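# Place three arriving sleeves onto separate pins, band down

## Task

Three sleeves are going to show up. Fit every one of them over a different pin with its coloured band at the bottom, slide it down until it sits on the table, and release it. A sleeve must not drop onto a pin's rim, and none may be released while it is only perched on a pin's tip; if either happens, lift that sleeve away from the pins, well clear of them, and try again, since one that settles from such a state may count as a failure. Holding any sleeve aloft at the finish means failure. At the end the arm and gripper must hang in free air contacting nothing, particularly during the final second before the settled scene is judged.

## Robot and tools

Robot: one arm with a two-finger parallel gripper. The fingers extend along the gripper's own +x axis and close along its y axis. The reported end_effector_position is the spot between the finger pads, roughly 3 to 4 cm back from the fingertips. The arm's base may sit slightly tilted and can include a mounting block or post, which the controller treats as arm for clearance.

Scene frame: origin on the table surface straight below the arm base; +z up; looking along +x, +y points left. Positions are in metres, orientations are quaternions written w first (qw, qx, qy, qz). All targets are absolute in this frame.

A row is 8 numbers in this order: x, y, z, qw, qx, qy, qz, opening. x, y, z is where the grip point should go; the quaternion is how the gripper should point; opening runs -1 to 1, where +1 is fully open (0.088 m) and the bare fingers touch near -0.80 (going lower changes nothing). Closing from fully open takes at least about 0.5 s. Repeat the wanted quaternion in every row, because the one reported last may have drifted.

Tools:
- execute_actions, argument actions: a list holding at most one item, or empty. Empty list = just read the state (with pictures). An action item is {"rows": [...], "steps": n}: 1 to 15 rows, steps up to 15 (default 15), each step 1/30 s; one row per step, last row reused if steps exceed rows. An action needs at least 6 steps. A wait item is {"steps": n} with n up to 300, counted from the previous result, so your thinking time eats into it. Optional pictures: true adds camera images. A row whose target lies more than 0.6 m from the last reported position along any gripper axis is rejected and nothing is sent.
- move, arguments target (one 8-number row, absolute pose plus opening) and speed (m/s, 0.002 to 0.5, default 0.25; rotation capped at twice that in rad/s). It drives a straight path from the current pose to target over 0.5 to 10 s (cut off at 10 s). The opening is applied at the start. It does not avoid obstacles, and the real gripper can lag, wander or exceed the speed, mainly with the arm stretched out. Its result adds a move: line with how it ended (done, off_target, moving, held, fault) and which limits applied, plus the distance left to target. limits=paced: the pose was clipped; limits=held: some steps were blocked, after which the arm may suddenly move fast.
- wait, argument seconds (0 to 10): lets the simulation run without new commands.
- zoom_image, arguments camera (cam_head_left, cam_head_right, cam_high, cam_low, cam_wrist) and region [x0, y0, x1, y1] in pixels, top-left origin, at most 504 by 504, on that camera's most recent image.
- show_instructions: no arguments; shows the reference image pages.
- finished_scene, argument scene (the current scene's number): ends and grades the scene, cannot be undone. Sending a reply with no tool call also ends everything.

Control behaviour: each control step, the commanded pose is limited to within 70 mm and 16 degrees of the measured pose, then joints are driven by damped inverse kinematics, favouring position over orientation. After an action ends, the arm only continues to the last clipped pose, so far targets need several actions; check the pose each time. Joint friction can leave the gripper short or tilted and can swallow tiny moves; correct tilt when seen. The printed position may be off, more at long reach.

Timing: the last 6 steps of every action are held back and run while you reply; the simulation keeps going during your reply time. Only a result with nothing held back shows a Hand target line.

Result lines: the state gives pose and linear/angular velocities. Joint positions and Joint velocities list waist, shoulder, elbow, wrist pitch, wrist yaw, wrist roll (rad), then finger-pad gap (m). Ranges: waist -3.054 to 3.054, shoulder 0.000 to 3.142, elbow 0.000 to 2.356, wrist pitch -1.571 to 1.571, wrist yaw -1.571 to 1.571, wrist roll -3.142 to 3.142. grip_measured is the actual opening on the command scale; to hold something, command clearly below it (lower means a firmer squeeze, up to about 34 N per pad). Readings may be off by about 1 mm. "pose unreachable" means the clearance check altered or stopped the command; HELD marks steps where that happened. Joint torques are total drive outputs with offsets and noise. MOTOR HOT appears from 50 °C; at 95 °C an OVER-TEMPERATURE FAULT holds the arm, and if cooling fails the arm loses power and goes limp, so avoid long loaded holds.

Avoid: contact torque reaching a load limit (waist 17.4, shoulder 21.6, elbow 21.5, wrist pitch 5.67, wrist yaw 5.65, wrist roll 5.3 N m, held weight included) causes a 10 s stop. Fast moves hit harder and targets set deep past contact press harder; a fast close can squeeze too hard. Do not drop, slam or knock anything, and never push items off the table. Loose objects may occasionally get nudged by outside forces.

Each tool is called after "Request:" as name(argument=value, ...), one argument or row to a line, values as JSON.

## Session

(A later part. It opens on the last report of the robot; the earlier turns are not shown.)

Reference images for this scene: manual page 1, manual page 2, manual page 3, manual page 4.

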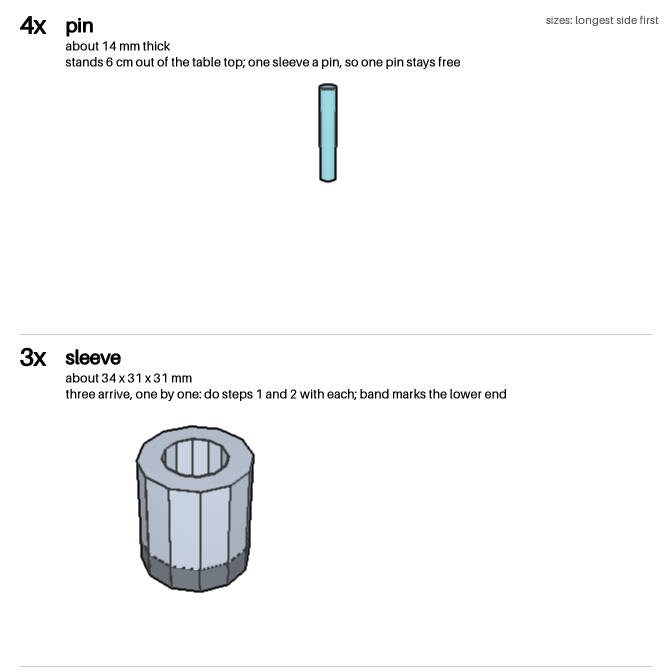

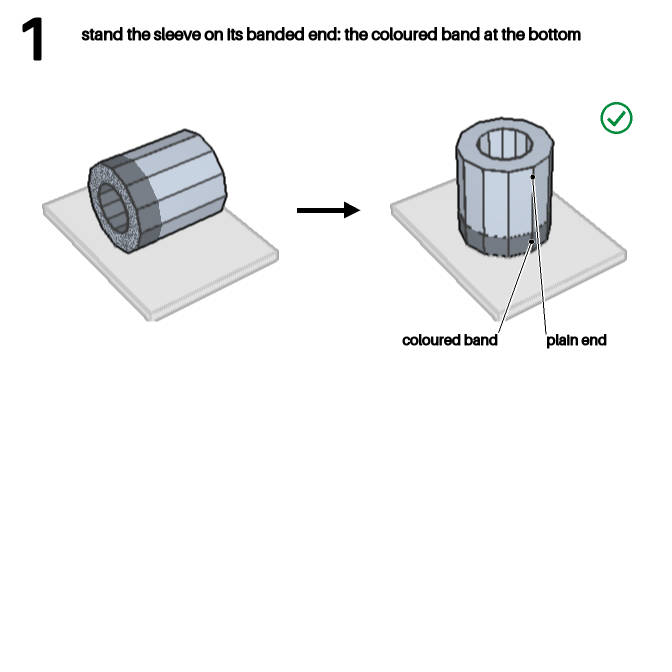

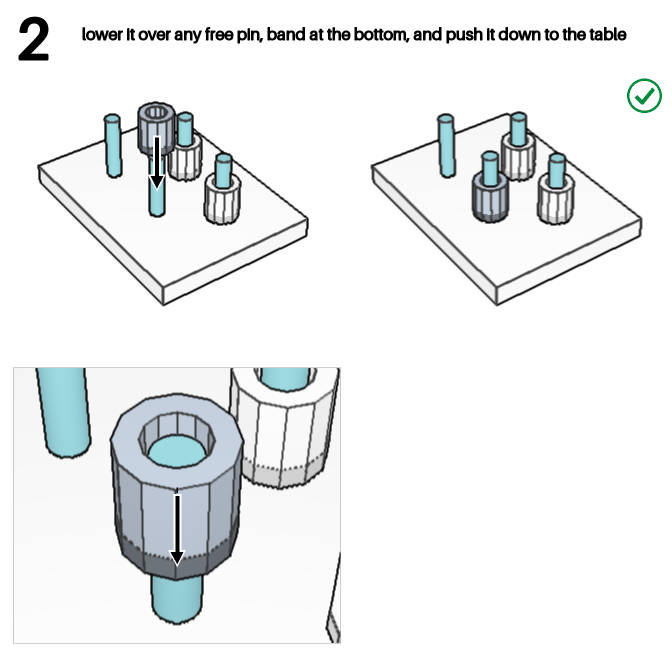

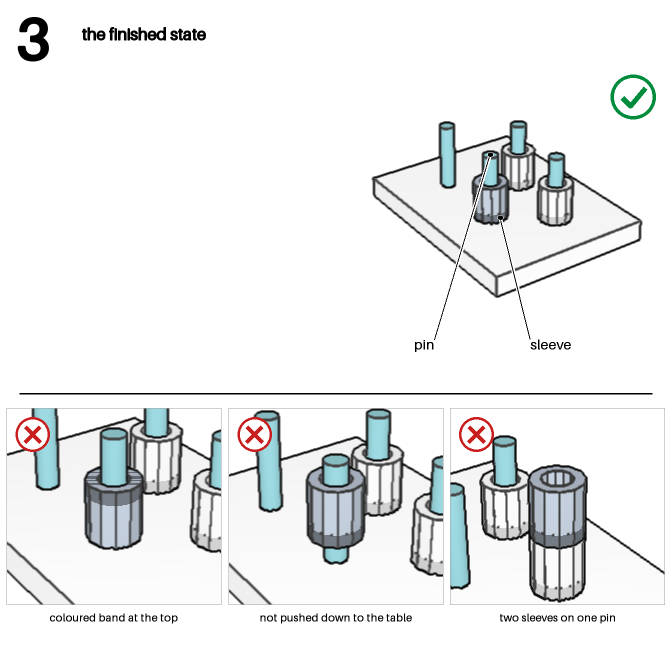

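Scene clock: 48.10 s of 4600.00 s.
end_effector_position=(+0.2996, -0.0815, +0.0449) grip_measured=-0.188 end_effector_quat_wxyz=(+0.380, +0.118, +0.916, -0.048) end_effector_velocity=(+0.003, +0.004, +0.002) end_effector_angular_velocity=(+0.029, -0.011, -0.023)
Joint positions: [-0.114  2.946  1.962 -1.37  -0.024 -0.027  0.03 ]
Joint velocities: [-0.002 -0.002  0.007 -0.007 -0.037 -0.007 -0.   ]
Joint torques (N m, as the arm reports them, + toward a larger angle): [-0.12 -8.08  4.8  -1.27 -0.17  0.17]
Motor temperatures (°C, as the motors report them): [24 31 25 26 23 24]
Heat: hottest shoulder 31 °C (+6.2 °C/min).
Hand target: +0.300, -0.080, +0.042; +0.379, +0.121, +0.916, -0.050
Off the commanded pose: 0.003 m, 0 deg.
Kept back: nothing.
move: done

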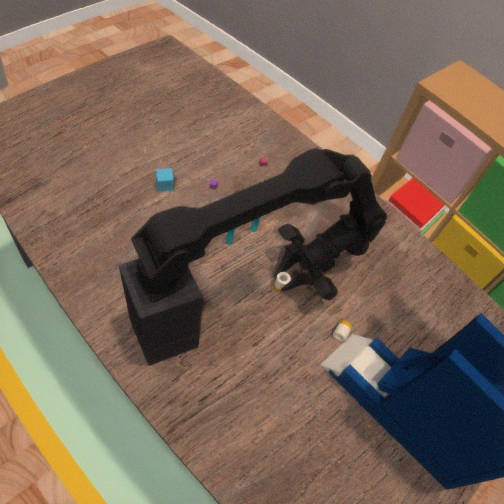

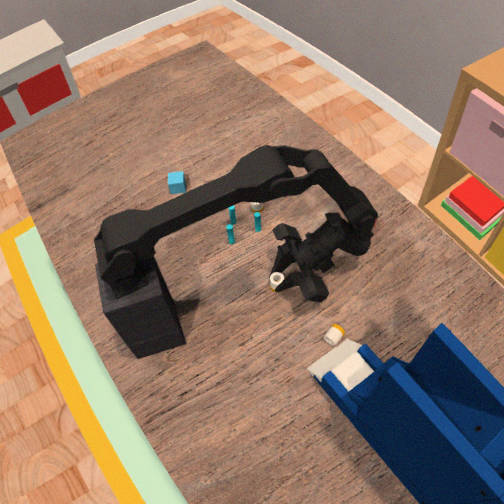

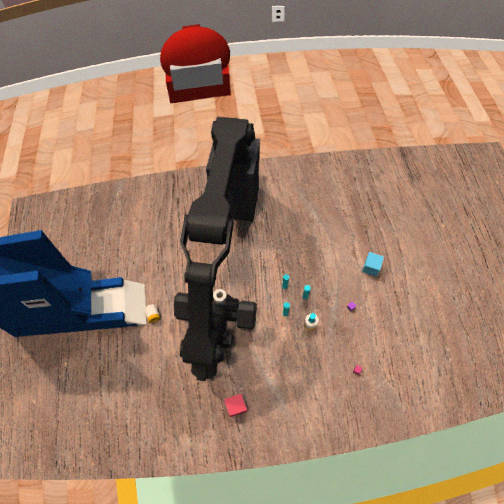

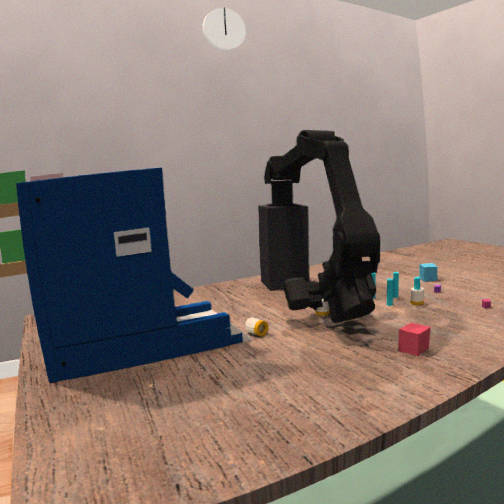

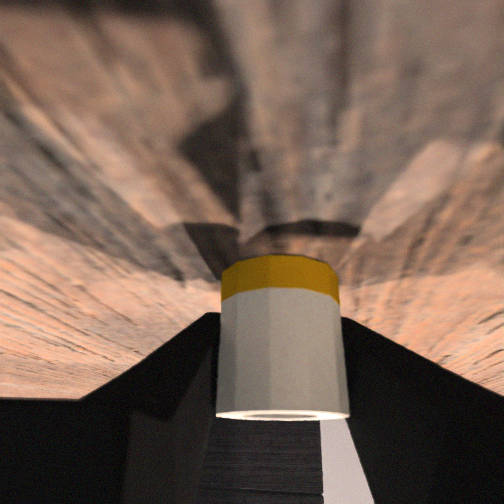

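Request:
move(
  target=[0.2996,-0.0815,0.039,0.3794,0.1206,0.9160,-0.0499,-0.45],
  speed=0.02,
)

Scene clock: 49.60 s of 4600.00 s.
end_effector_position=(+0.3001, -0.0816, +0.0439) grip_measured=-0.189 end_effector_quat_wxyz=(+0.380, +0.118, +0.916, -0.048) end_effector_velocity=(-0.005, +0.002, +0.003) end_effector_angular_velocity=(+0.017, +0.023, -0.003)
Joint positions: [-0.114  2.95   1.968 -1.371 -0.024 -0.027  0.03 ]
Joint velocities: [-0.002  0.002 -0.002 -0.022 -0.007 -0.007 -0.   ]
Joint torques (N m, as the arm reports them, + toward a larger angle): [-0.43 -7.6   4.96 -0.94 -0.08  0.09]
Motor temperatures (°C, as the motors report them): [24 31 25 26 23 24]
Heat: hottest shoulder 31 °C (+6.0 °C/min).
Hand target: +0.300, -0.082, +0.039; +0.380, +0.121, +0.916, -0.050
Off the commanded pose: 0.005 m, 0 deg.
Kept back: nothing.
move: done

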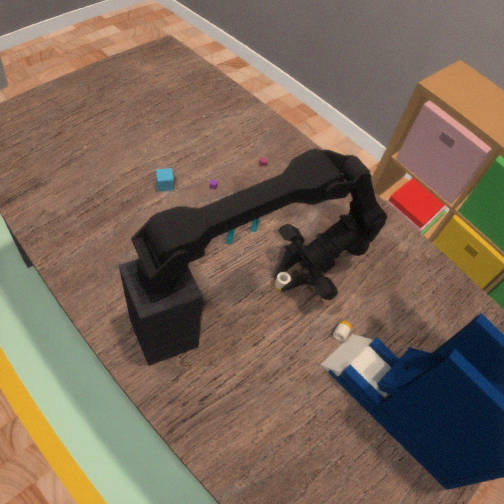

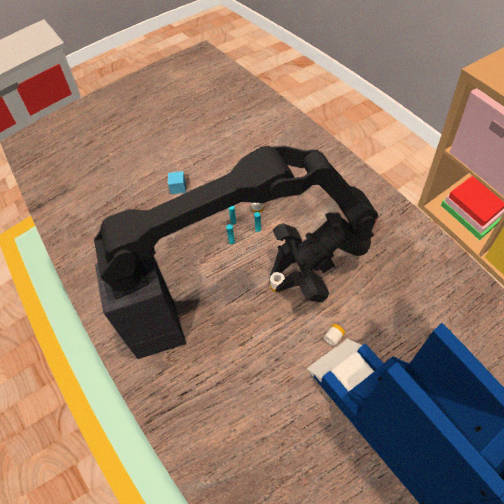

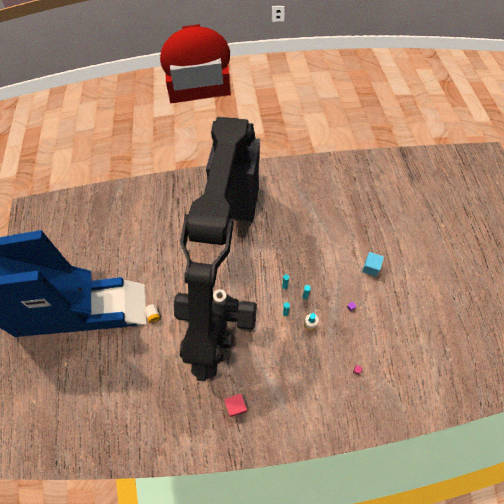

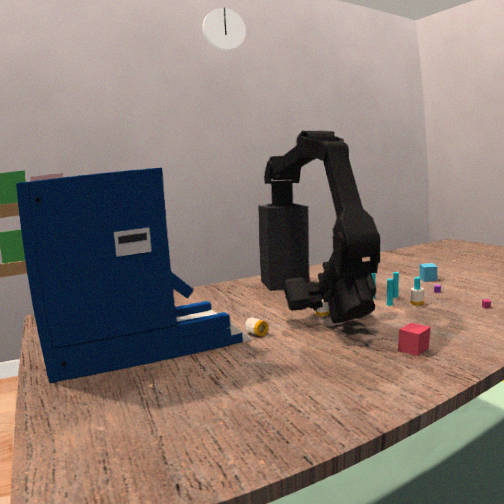

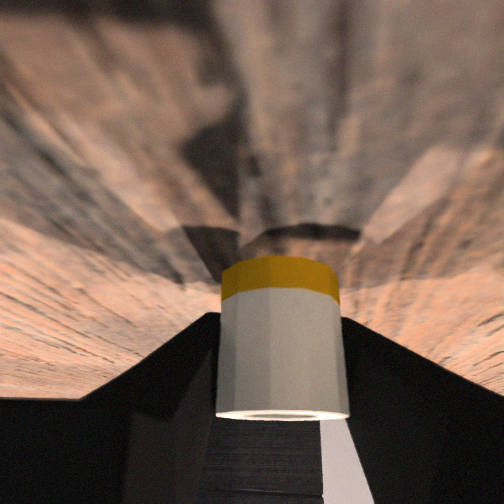

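Request:
move(
  target=[0.3000,-0.0815,0.043,0.3794,0.1206,0.9160,-0.0499,0.3],
  speed=0.02,
)

Request:
move(
  target=[0.273,-0.074,0.075,0.8219,0.0730,0.5544,-0.1082,0.3],
  speed=0.3,
)

Scene clock: 50.53 s of 4600.00 s.
end_effector_position=(+0.3002, -0.0817, +0.0436) grip_measured=+0.298 end_effector_quat_wxyz=(+0.381, +0.118, +0.916, -0.049) end_effector_velocity=(+0.001, +0.001, +0.002) end_effector_angular_velocity=(+0.020, -0.004, -0.018)
Joint positions: [-0.114  2.951  1.968 -1.37  -0.024 -0.027  0.054]
Joint velocities: [-0.007 -0.002  0.002 -0.007 -0.022 -0.007  0.001]
Joint torques (N m, as the arm reports them, + toward a larger angle): [-0.44 -8.63  4.38 -1.54 -0.07  0.09]
Motor temperatures (°C, as the motors report them): [24 31 25 26 23 24]
Heat: hottest shoulder 31 °C (+5.9 °C/min).
Hand target: +0.300, -0.081, +0.043; +0.379, +0.121, +0.916, -0.050
Off the commanded pose: 0.001 m, 0 deg.
Kept back: nothing.
move: done

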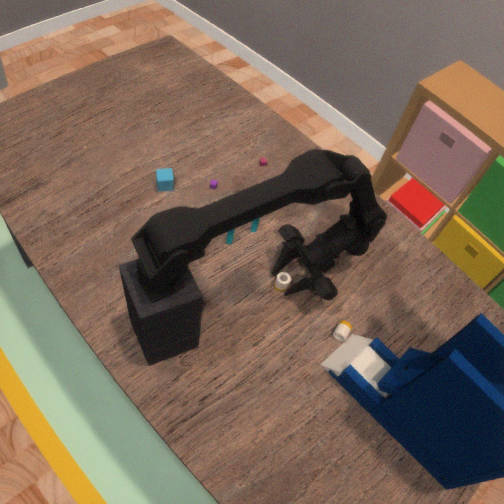

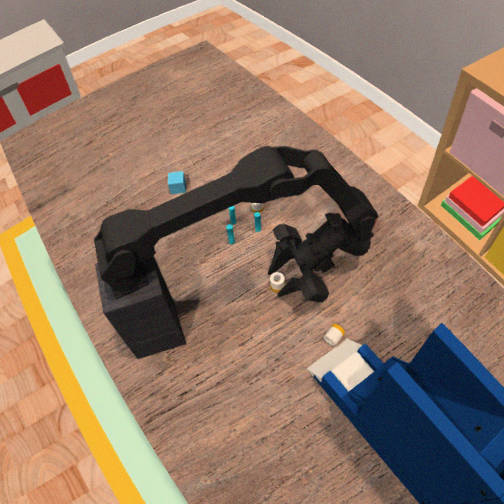

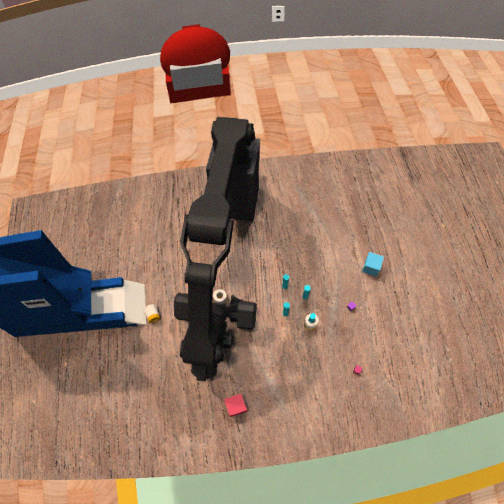

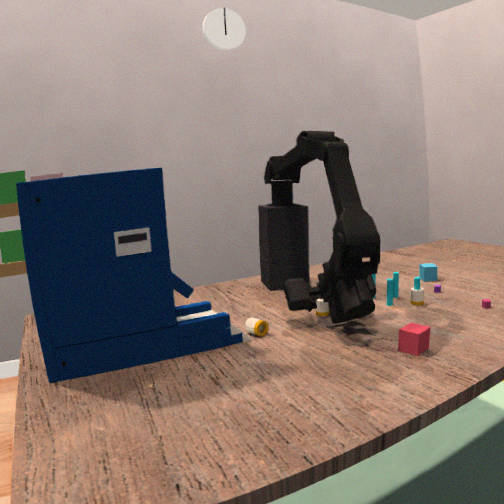

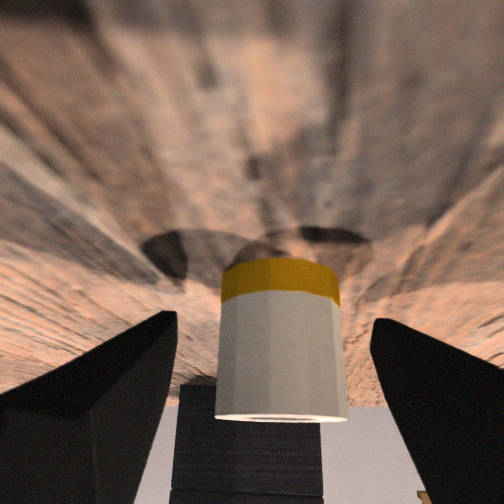

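Scene clock: 53.07 s of 4600.00 s.
end_effector_position=(+0.2747, -0.0741, +0.0755) grip_measured=+0.300 end_effector_quat_wxyz=(+0.822, +0.070, +0.554, -0.110) end_effector_velocity=(-0.005, +0.002, -0.001) end_effector_angular_velocity=(+0.011, +0.005, -0.007)
Joint positions: [-0.116  2.222  0.5    0.539 -0.026  0.011  0.054]
Joint velocities: [-0.002 -0.002 -0.017  0.007 -0.007  0.007 -0.   ]
Joint torques (N m, as the arm reports them, + toward a larger angle): [-0.43 -5.09  2.26  1.19 -0.03  0.17]
Motor temperatures (°C, as the motors report them): [24 32 25 26 23 24]
Heat: hottest shoulder 32 °C (+6.8 °C/min).
Hand target: +0.273, -0.074, +0.075; +0.821, +0.074, +0.554, -0.112
Off the commanded pose: 0.002 m, 0 deg.
Kept back: nothing.
move: done

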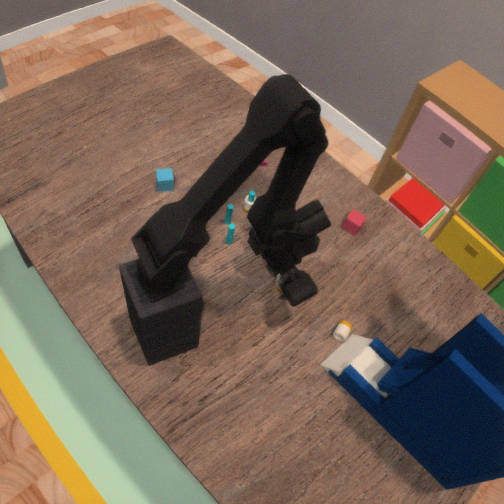

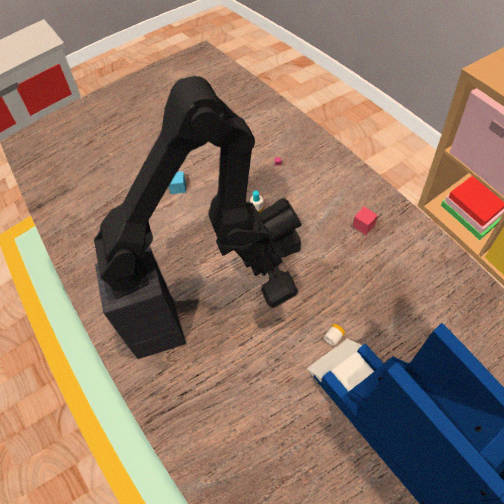

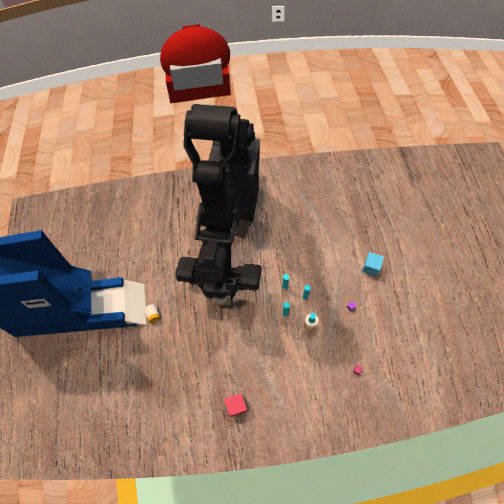

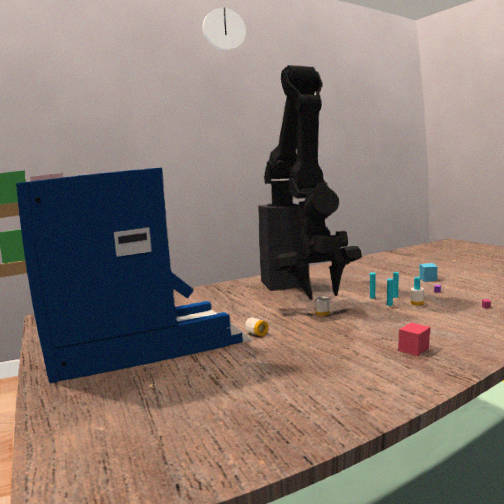

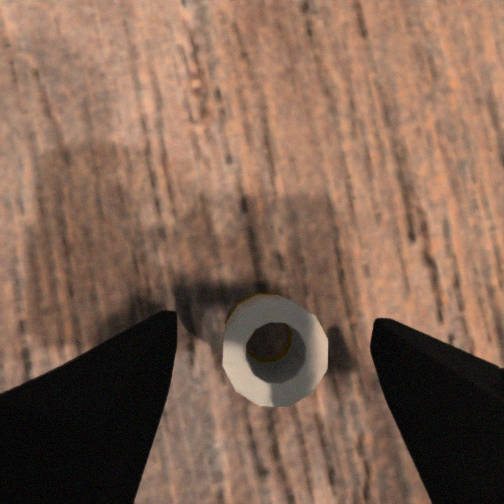

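Request:
move(
  target=[0.271,-0.073,0.046,0.8219,0.0730,0.5544,-0.1082,0.3],
  speed=0.05,
)

Scene clock: 54.27 s of 4600.00 s.
end_effector_position=(+0.2706, -0.0740, +0.0478) grip_measured=+0.300 end_effector_quat_wxyz=(+0.822, +0.070, +0.554, -0.109) end_effector_velocity=(-0.002, +0.001, -0.002) end_effector_angular_velocity=(+0.007, +0.011, +0.007)
Joint positions: [-0.116  2.376  0.518  0.672 -0.026  0.011  0.054]
Joint velocities: [-0.002  0.007  0.002 -0.007 -0.007 -0.007 -0.   ]
Joint torques (N m, as the arm reports them, + toward a larger angle): [-0.1  -4.7   2.4   1.2  -0.15  0.13]
Motor temperatures (°C, as the motors report them): [24 32 25 26 23 24]
Heat: hottest shoulder 32 °C (+6.6 °C/min).
Hand target: +0.271, -0.073, +0.046; +0.822, +0.073, +0.554, -0.108
Off the commanded pose: 0.002 m, 0 deg.
Kept back: nothing.
move: done

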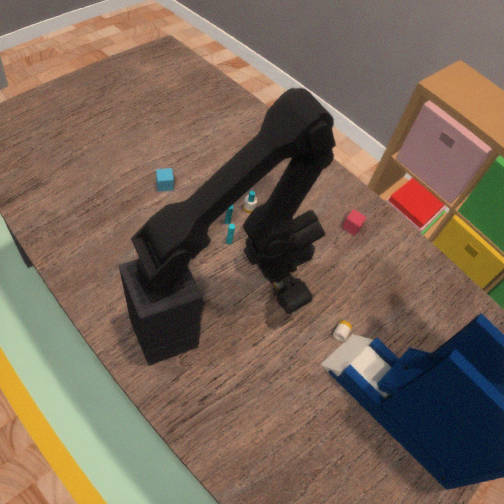

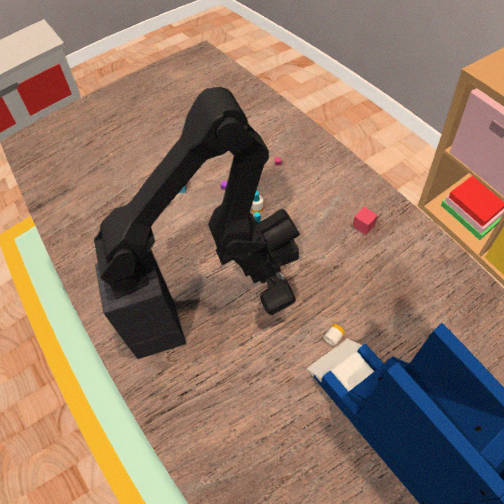

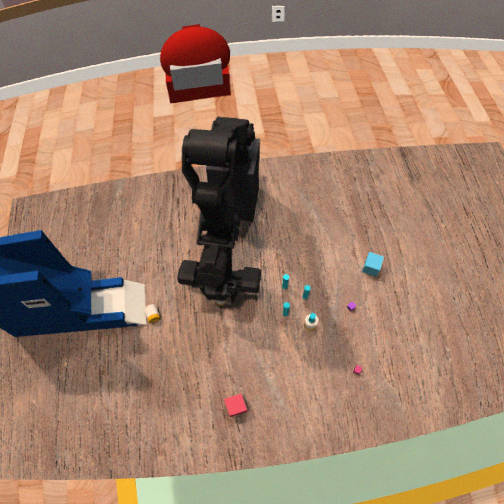

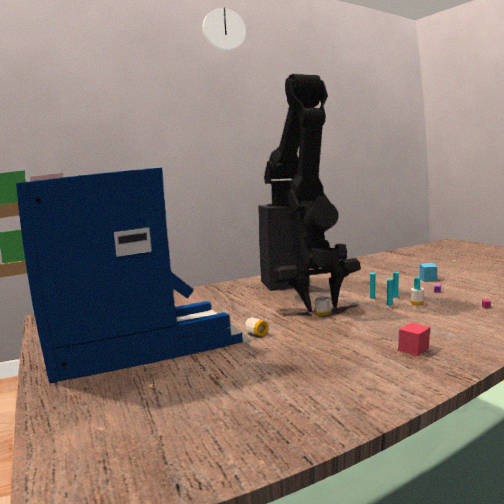

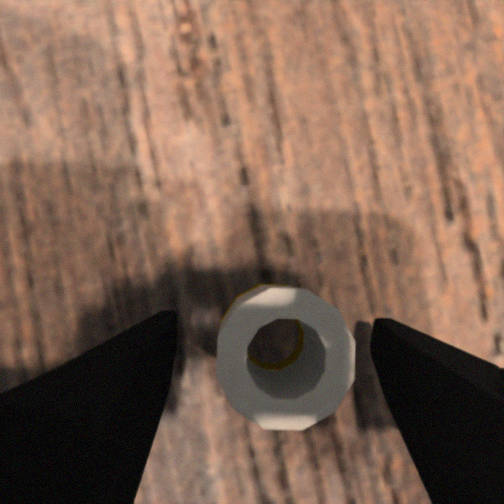

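Request:
move(
  target=[0.271,-0.0735,0.046,0.8219,0.0730,0.5544,-0.1082,-0.5],
  speed=0.05,
)

Request:
move(
  target=[0.285,-0.03,0.15,0.829,0.0,0.5592,0.0,-0.5],
  speed=0.2,
)

Request:
move(
  target=[0.327,0.077,0.135,0.8219,-0.0730,0.5544,0.1082,-0.5],
  speed=0.2,
)

Request:
move(
  target=[0.327,0.077,0.117,0.8219,-0.0730,0.5544,0.1082,-0.5],
  speed=0.04,
)

Request:
zoom_image(
  camera="cam_wrist",
  region=[200,270,380,450],
)

Scene clock: 55.23 s of 4600.00 s.
end_effector_position=(+0.2706, -0.0740, +0.0475) grip_measured=-0.189 end_effector_quat_wxyz=(+0.822, +0.070, +0.554, -0.109) end_effector_velocity=(+0.001, +0.000, +0.001) end_effector_angular_velocity=(+0.002, -0.008, +0.007)
Joint positions: [-0.116  2.378  0.519  0.674 -0.026  0.011  0.03 ]
Joint velocities: [-0.002 -0.002 -0.002  0.007 -0.007 -0.007 -0.   ]
Joint torques (N m, as the arm reports them, + toward a larger angle): [-0.3  -4.68  2.39  1.2  -0.16  0.07]
Motor temperatures (°C, as the motors report them): [24 32 25 26 23 24]
Heat: hottest shoulder 32 °C (+6.5 °C/min).
Hand target: +0.271, -0.074, +0.046; +0.822, +0.073, +0.554, -0.108
Off the commanded pose: 0.002 m, 0 deg.
Kept back: nothing.
move: done

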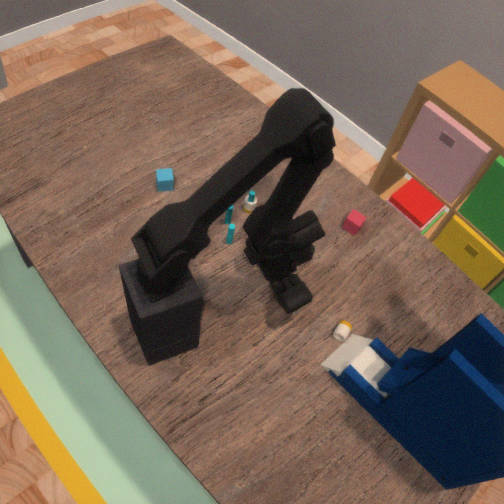

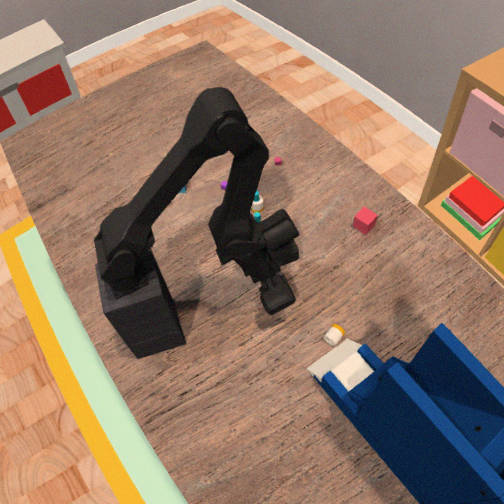

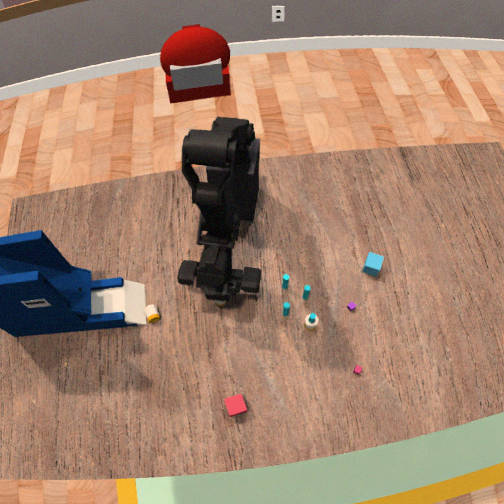

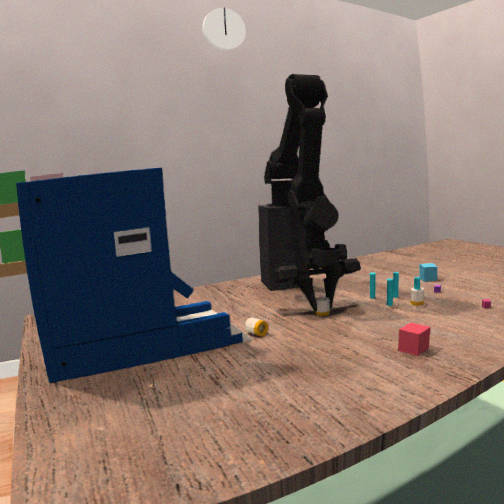

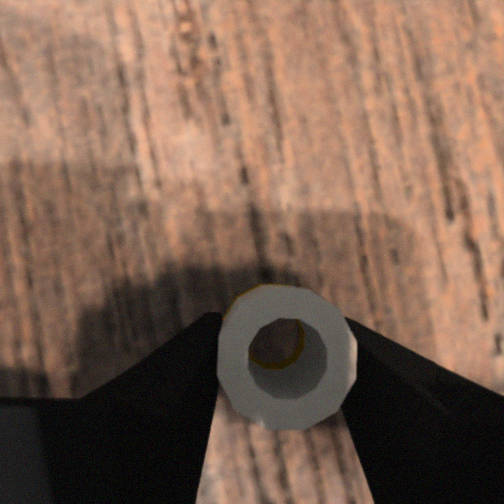

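Scene clock: 56.43 s of 4600.00 s.
end_effector_position=(+0.2790, -0.0311, +0.1451) grip_measured=-0.189 end_effector_quat_wxyz=(+0.824, +0.004, +0.566, -0.005) end_effector_velocity=(-0.000, +0.001, +0.003) end_effector_angular_velocity=(-0.001, +0.002, +0.021)
Joint positions: [-0.001  1.829  0.49   0.138 -0.079 -0.111  0.03 ]
Joint velocities: [-0.002 -0.017  0.002 -0.022 -0.007 -0.022 -0.   ]
Joint torques (N m, as the arm reports them, + toward a larger angle): [ 0.12 -5.68  5.36  0.79 -0.22 -0.2 ]
Motor temperatures (°C, as the motors report them): [24 32 25 26 23 24]
Heat: hottest shoulder 32 °C (+6.4 °C/min).
Hand target: +0.284, -0.030, +0.150; +0.829, +0.000, +0.559, +0.000
Off the commanded pose: 0.008 m, 1 deg.
Kept back: nothing.
move: done

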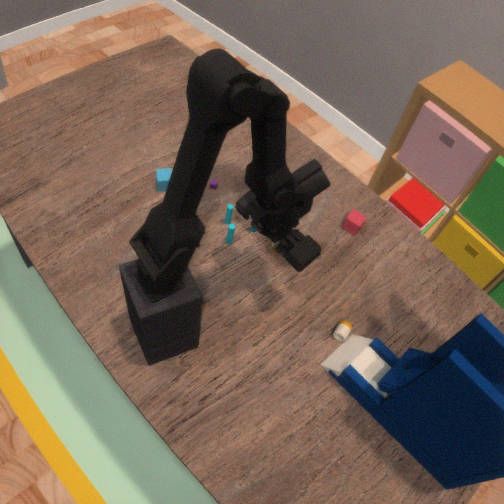

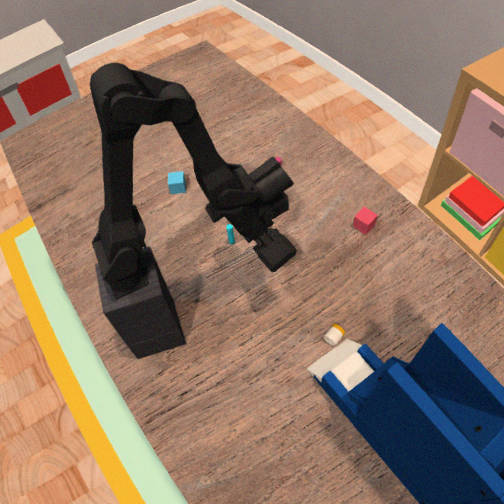

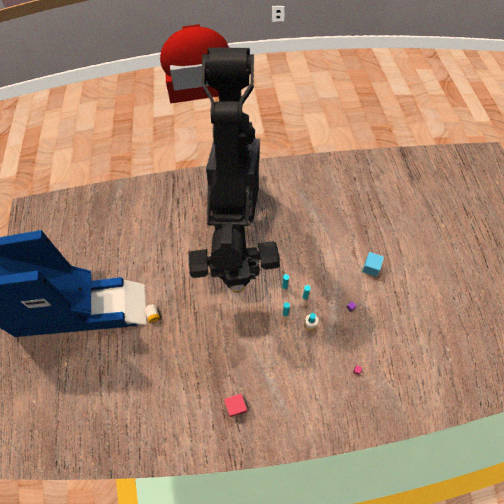

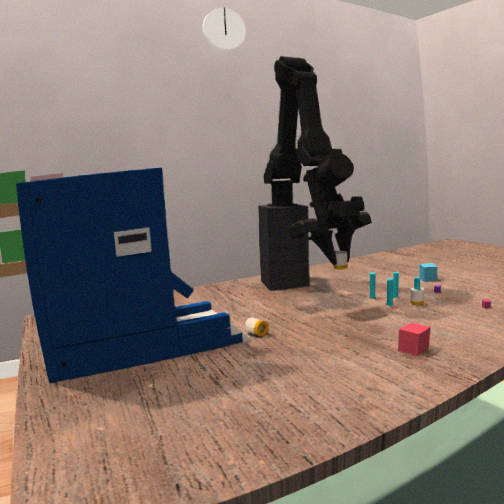

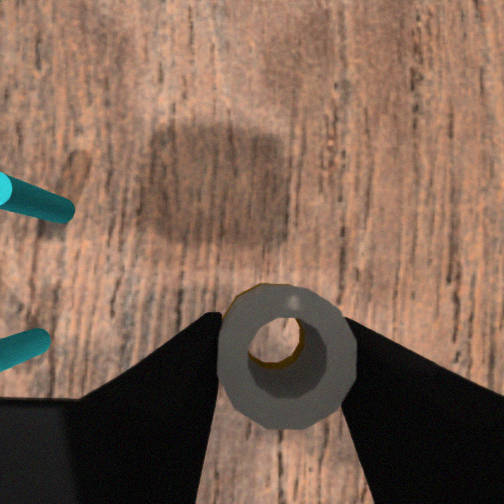

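Scene clock: 57.63 s of 4600.00 s.
end_effector_position=(+0.3243, +0.0762, +0.1358) grip_measured=-0.189 end_effector_quat_wxyz=(+0.822, -0.073, +0.554, +0.111) end_effector_velocity=(-0.001, +0.003, -0.001) end_effector_angular_velocity=(-0.003, +0.007, +0.030)
Joint positions: [ 0.359  1.978  0.683  0.127 -0.05  -0.034  0.03 ]
Joint velocities: [ 0.007  0.007  0.007 -0.007 -0.007 -0.022 -0.   ]
Joint torques (N m, as the arm reports them, + toward a larger angle): [ 0.05 -5.14  5.54  0.82  0.14  0.17]
Motor temperatures (°C, as the motors report them): [24 31 25 26 23 24]
Heat: hottest shoulder 31 °C (+5.2 °C/min).
Hand target: +0.327, +0.077, +0.135; +0.823, -0.073, +0.554, +0.109
Off the commanded pose: 0.003 m, 0 deg.
Kept back: nothing.
move: done

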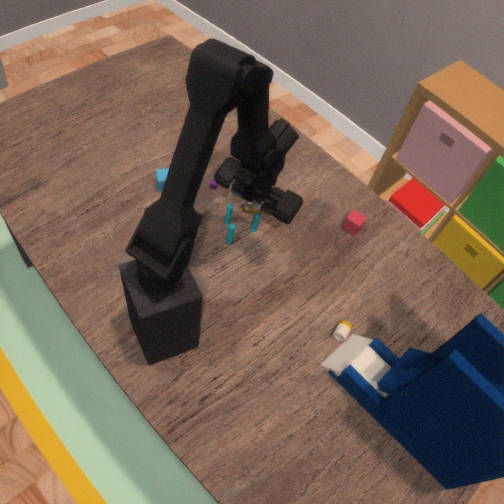

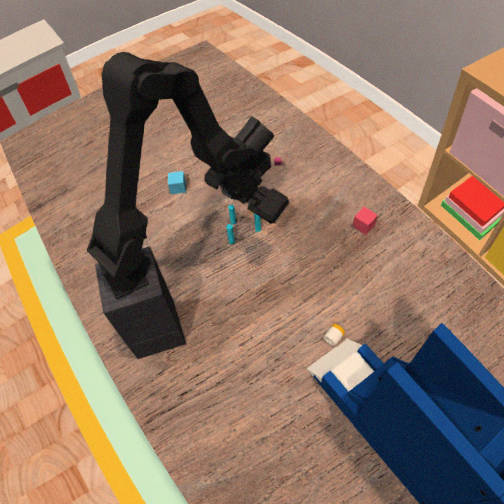

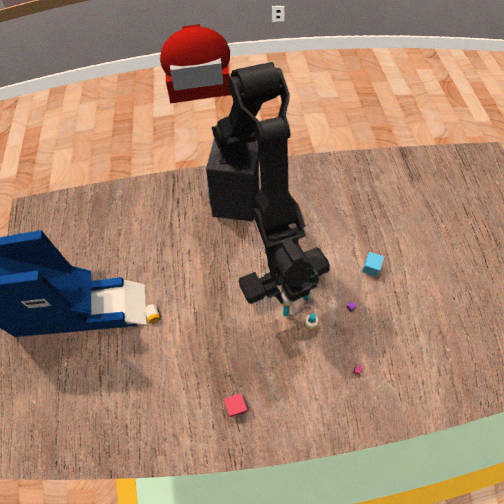

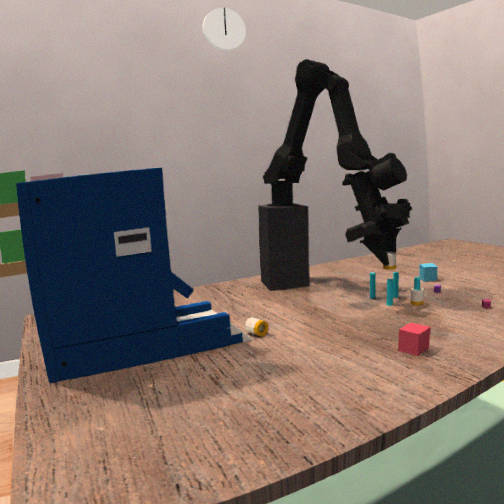

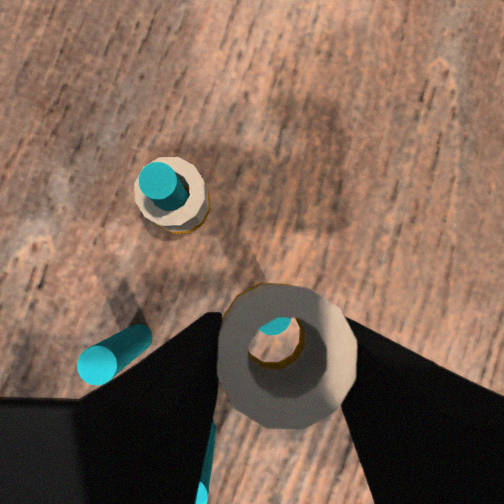

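Scene clock: 58.43 s of 4600.00 s.
end_effector_position=(+0.3242, +0.0761, +0.1178) grip_measured=-0.189 end_effector_quat_wxyz=(+0.820, -0.073, +0.556, +0.111) end_effector_velocity=(+0.003, +0.001, -0.000) end_effector_angular_velocity=(+0.000, -0.008, +0.021)
Joint positions: [ 0.361  2.055  0.684  0.196 -0.049 -0.034  0.03 ]
Joint velocities: [-0.002  0.007  0.007  0.007 -0.007 -0.022 -0.   ]
Joint torques (N m, as the arm reports them, + toward a larger angle): [ 0.06 -5.29  5.11  1.18  0.14  0.19]
Motor temperatures (°C, as the motors report them): [24 31 25 26 23 24]
Heat: hottest shoulder 31 °C (+5.1 °C/min).
Hand target: +0.327, +0.077, +0.117; +0.822, -0.073, +0.555, +0.108
Off the commanded pose: 0.003 m, 0 deg.
Kept back: nothing.
move: done

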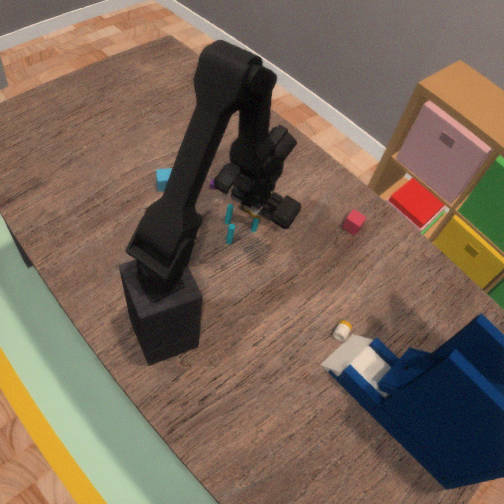

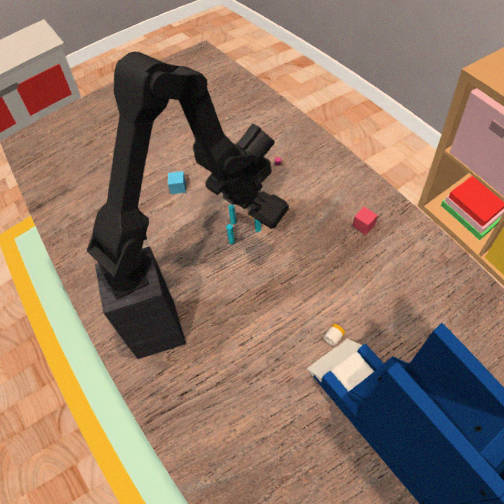

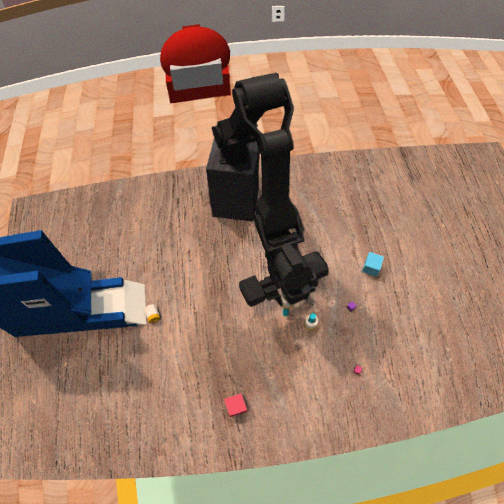

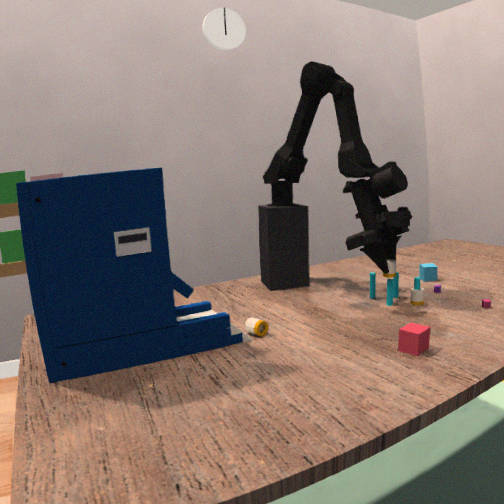

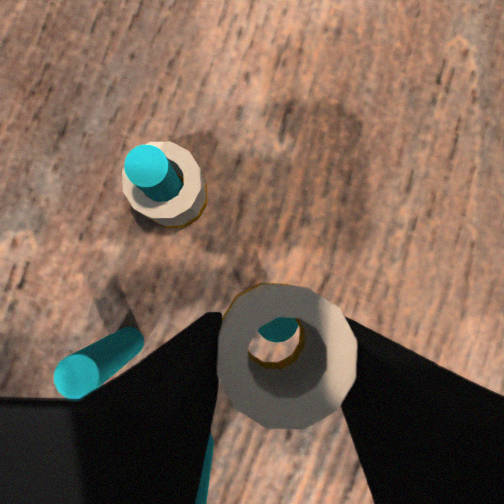

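Region (200, 270, 380, 450) of cam_wrist's 504x504 image, scaled by 2.800, with more detail than that image has.

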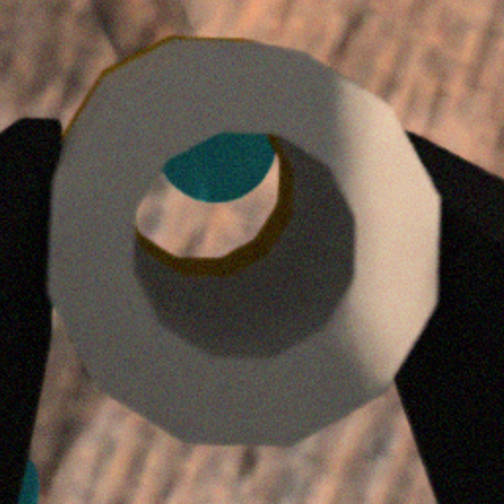

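Request:
move(
  target=[0.3315,0.0745,0.114,0.8219,-0.0730,0.5544,0.1082,-0.5],
  speed=0.02,
)

Request:
zoom_image(
  camera="cam_wrist",
  region=[200,270,380,450],
)

Scene clock: 59.40 s of 4600.00 s.
end_effector_position=(+0.3286, +0.0755, +0.1149) grip_measured=-0.189 end_effector_quat_wxyz=(+0.821, -0.072, +0.556, +0.109) end_effector_velocity=(-0.002, -0.001, -0.002) end_effector_angular_velocity=(-0.012, +0.010, +0.006)
Joint positions: [ 0.357  2.075  0.701  0.201 -0.049 -0.033  0.03 ]
Joint velocities: [ 0.002  0.007  0.002 -0.007  0.007 -0.007 -0.   ]
Joint torques (N m, as the arm reports them, + toward a larger angle): [-0.54 -5.37  5.07  1.19  0.02 -0.12]
Motor temperatures (°C, as the motors report them): [24 31 25 26 23 24]
Heat: hottest shoulder 31 °C (+5.1 °C/min).
Hand target: +0.332, +0.075, +0.114; +0.822, -0.073, +0.554, +0.108
Off the commanded pose: 0.003 m, 0 deg.
Kept back: nothing.
move: done

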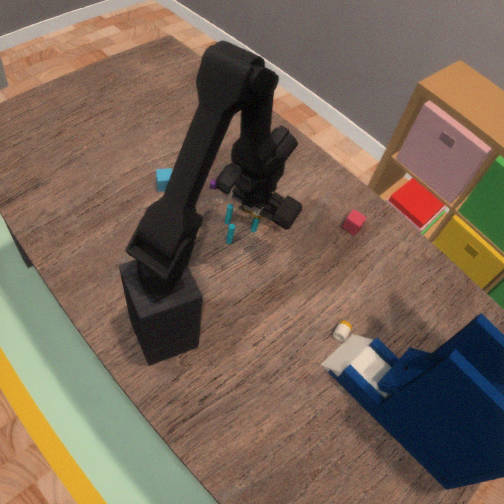

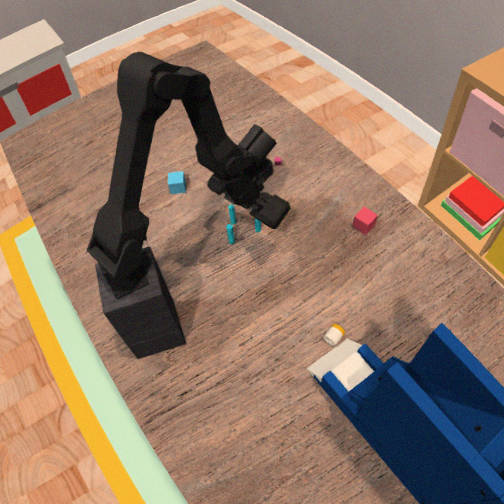

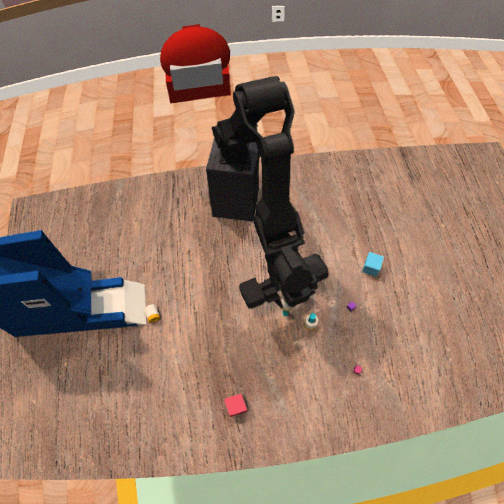

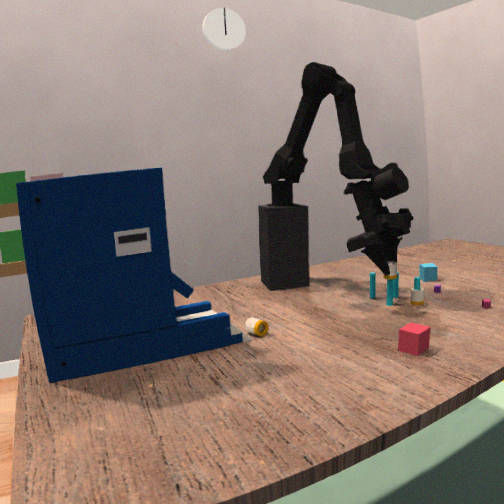

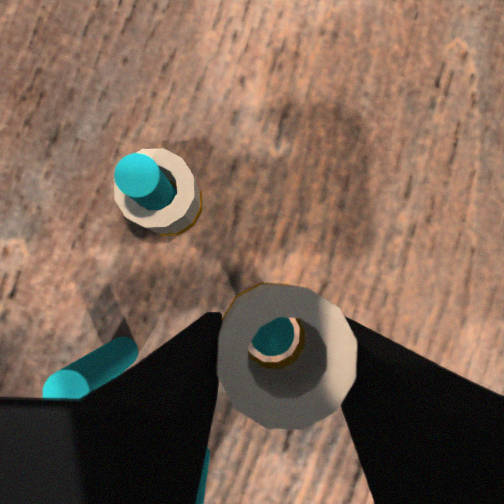

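Region (200, 270, 380, 450) of cam_wrist's 504x504 image, scaled by 2.800, with more detail than that image has.

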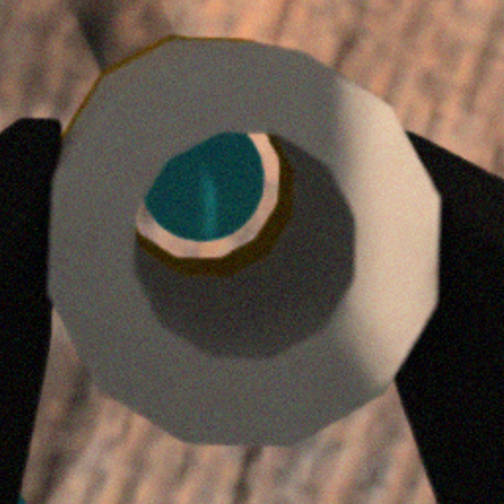

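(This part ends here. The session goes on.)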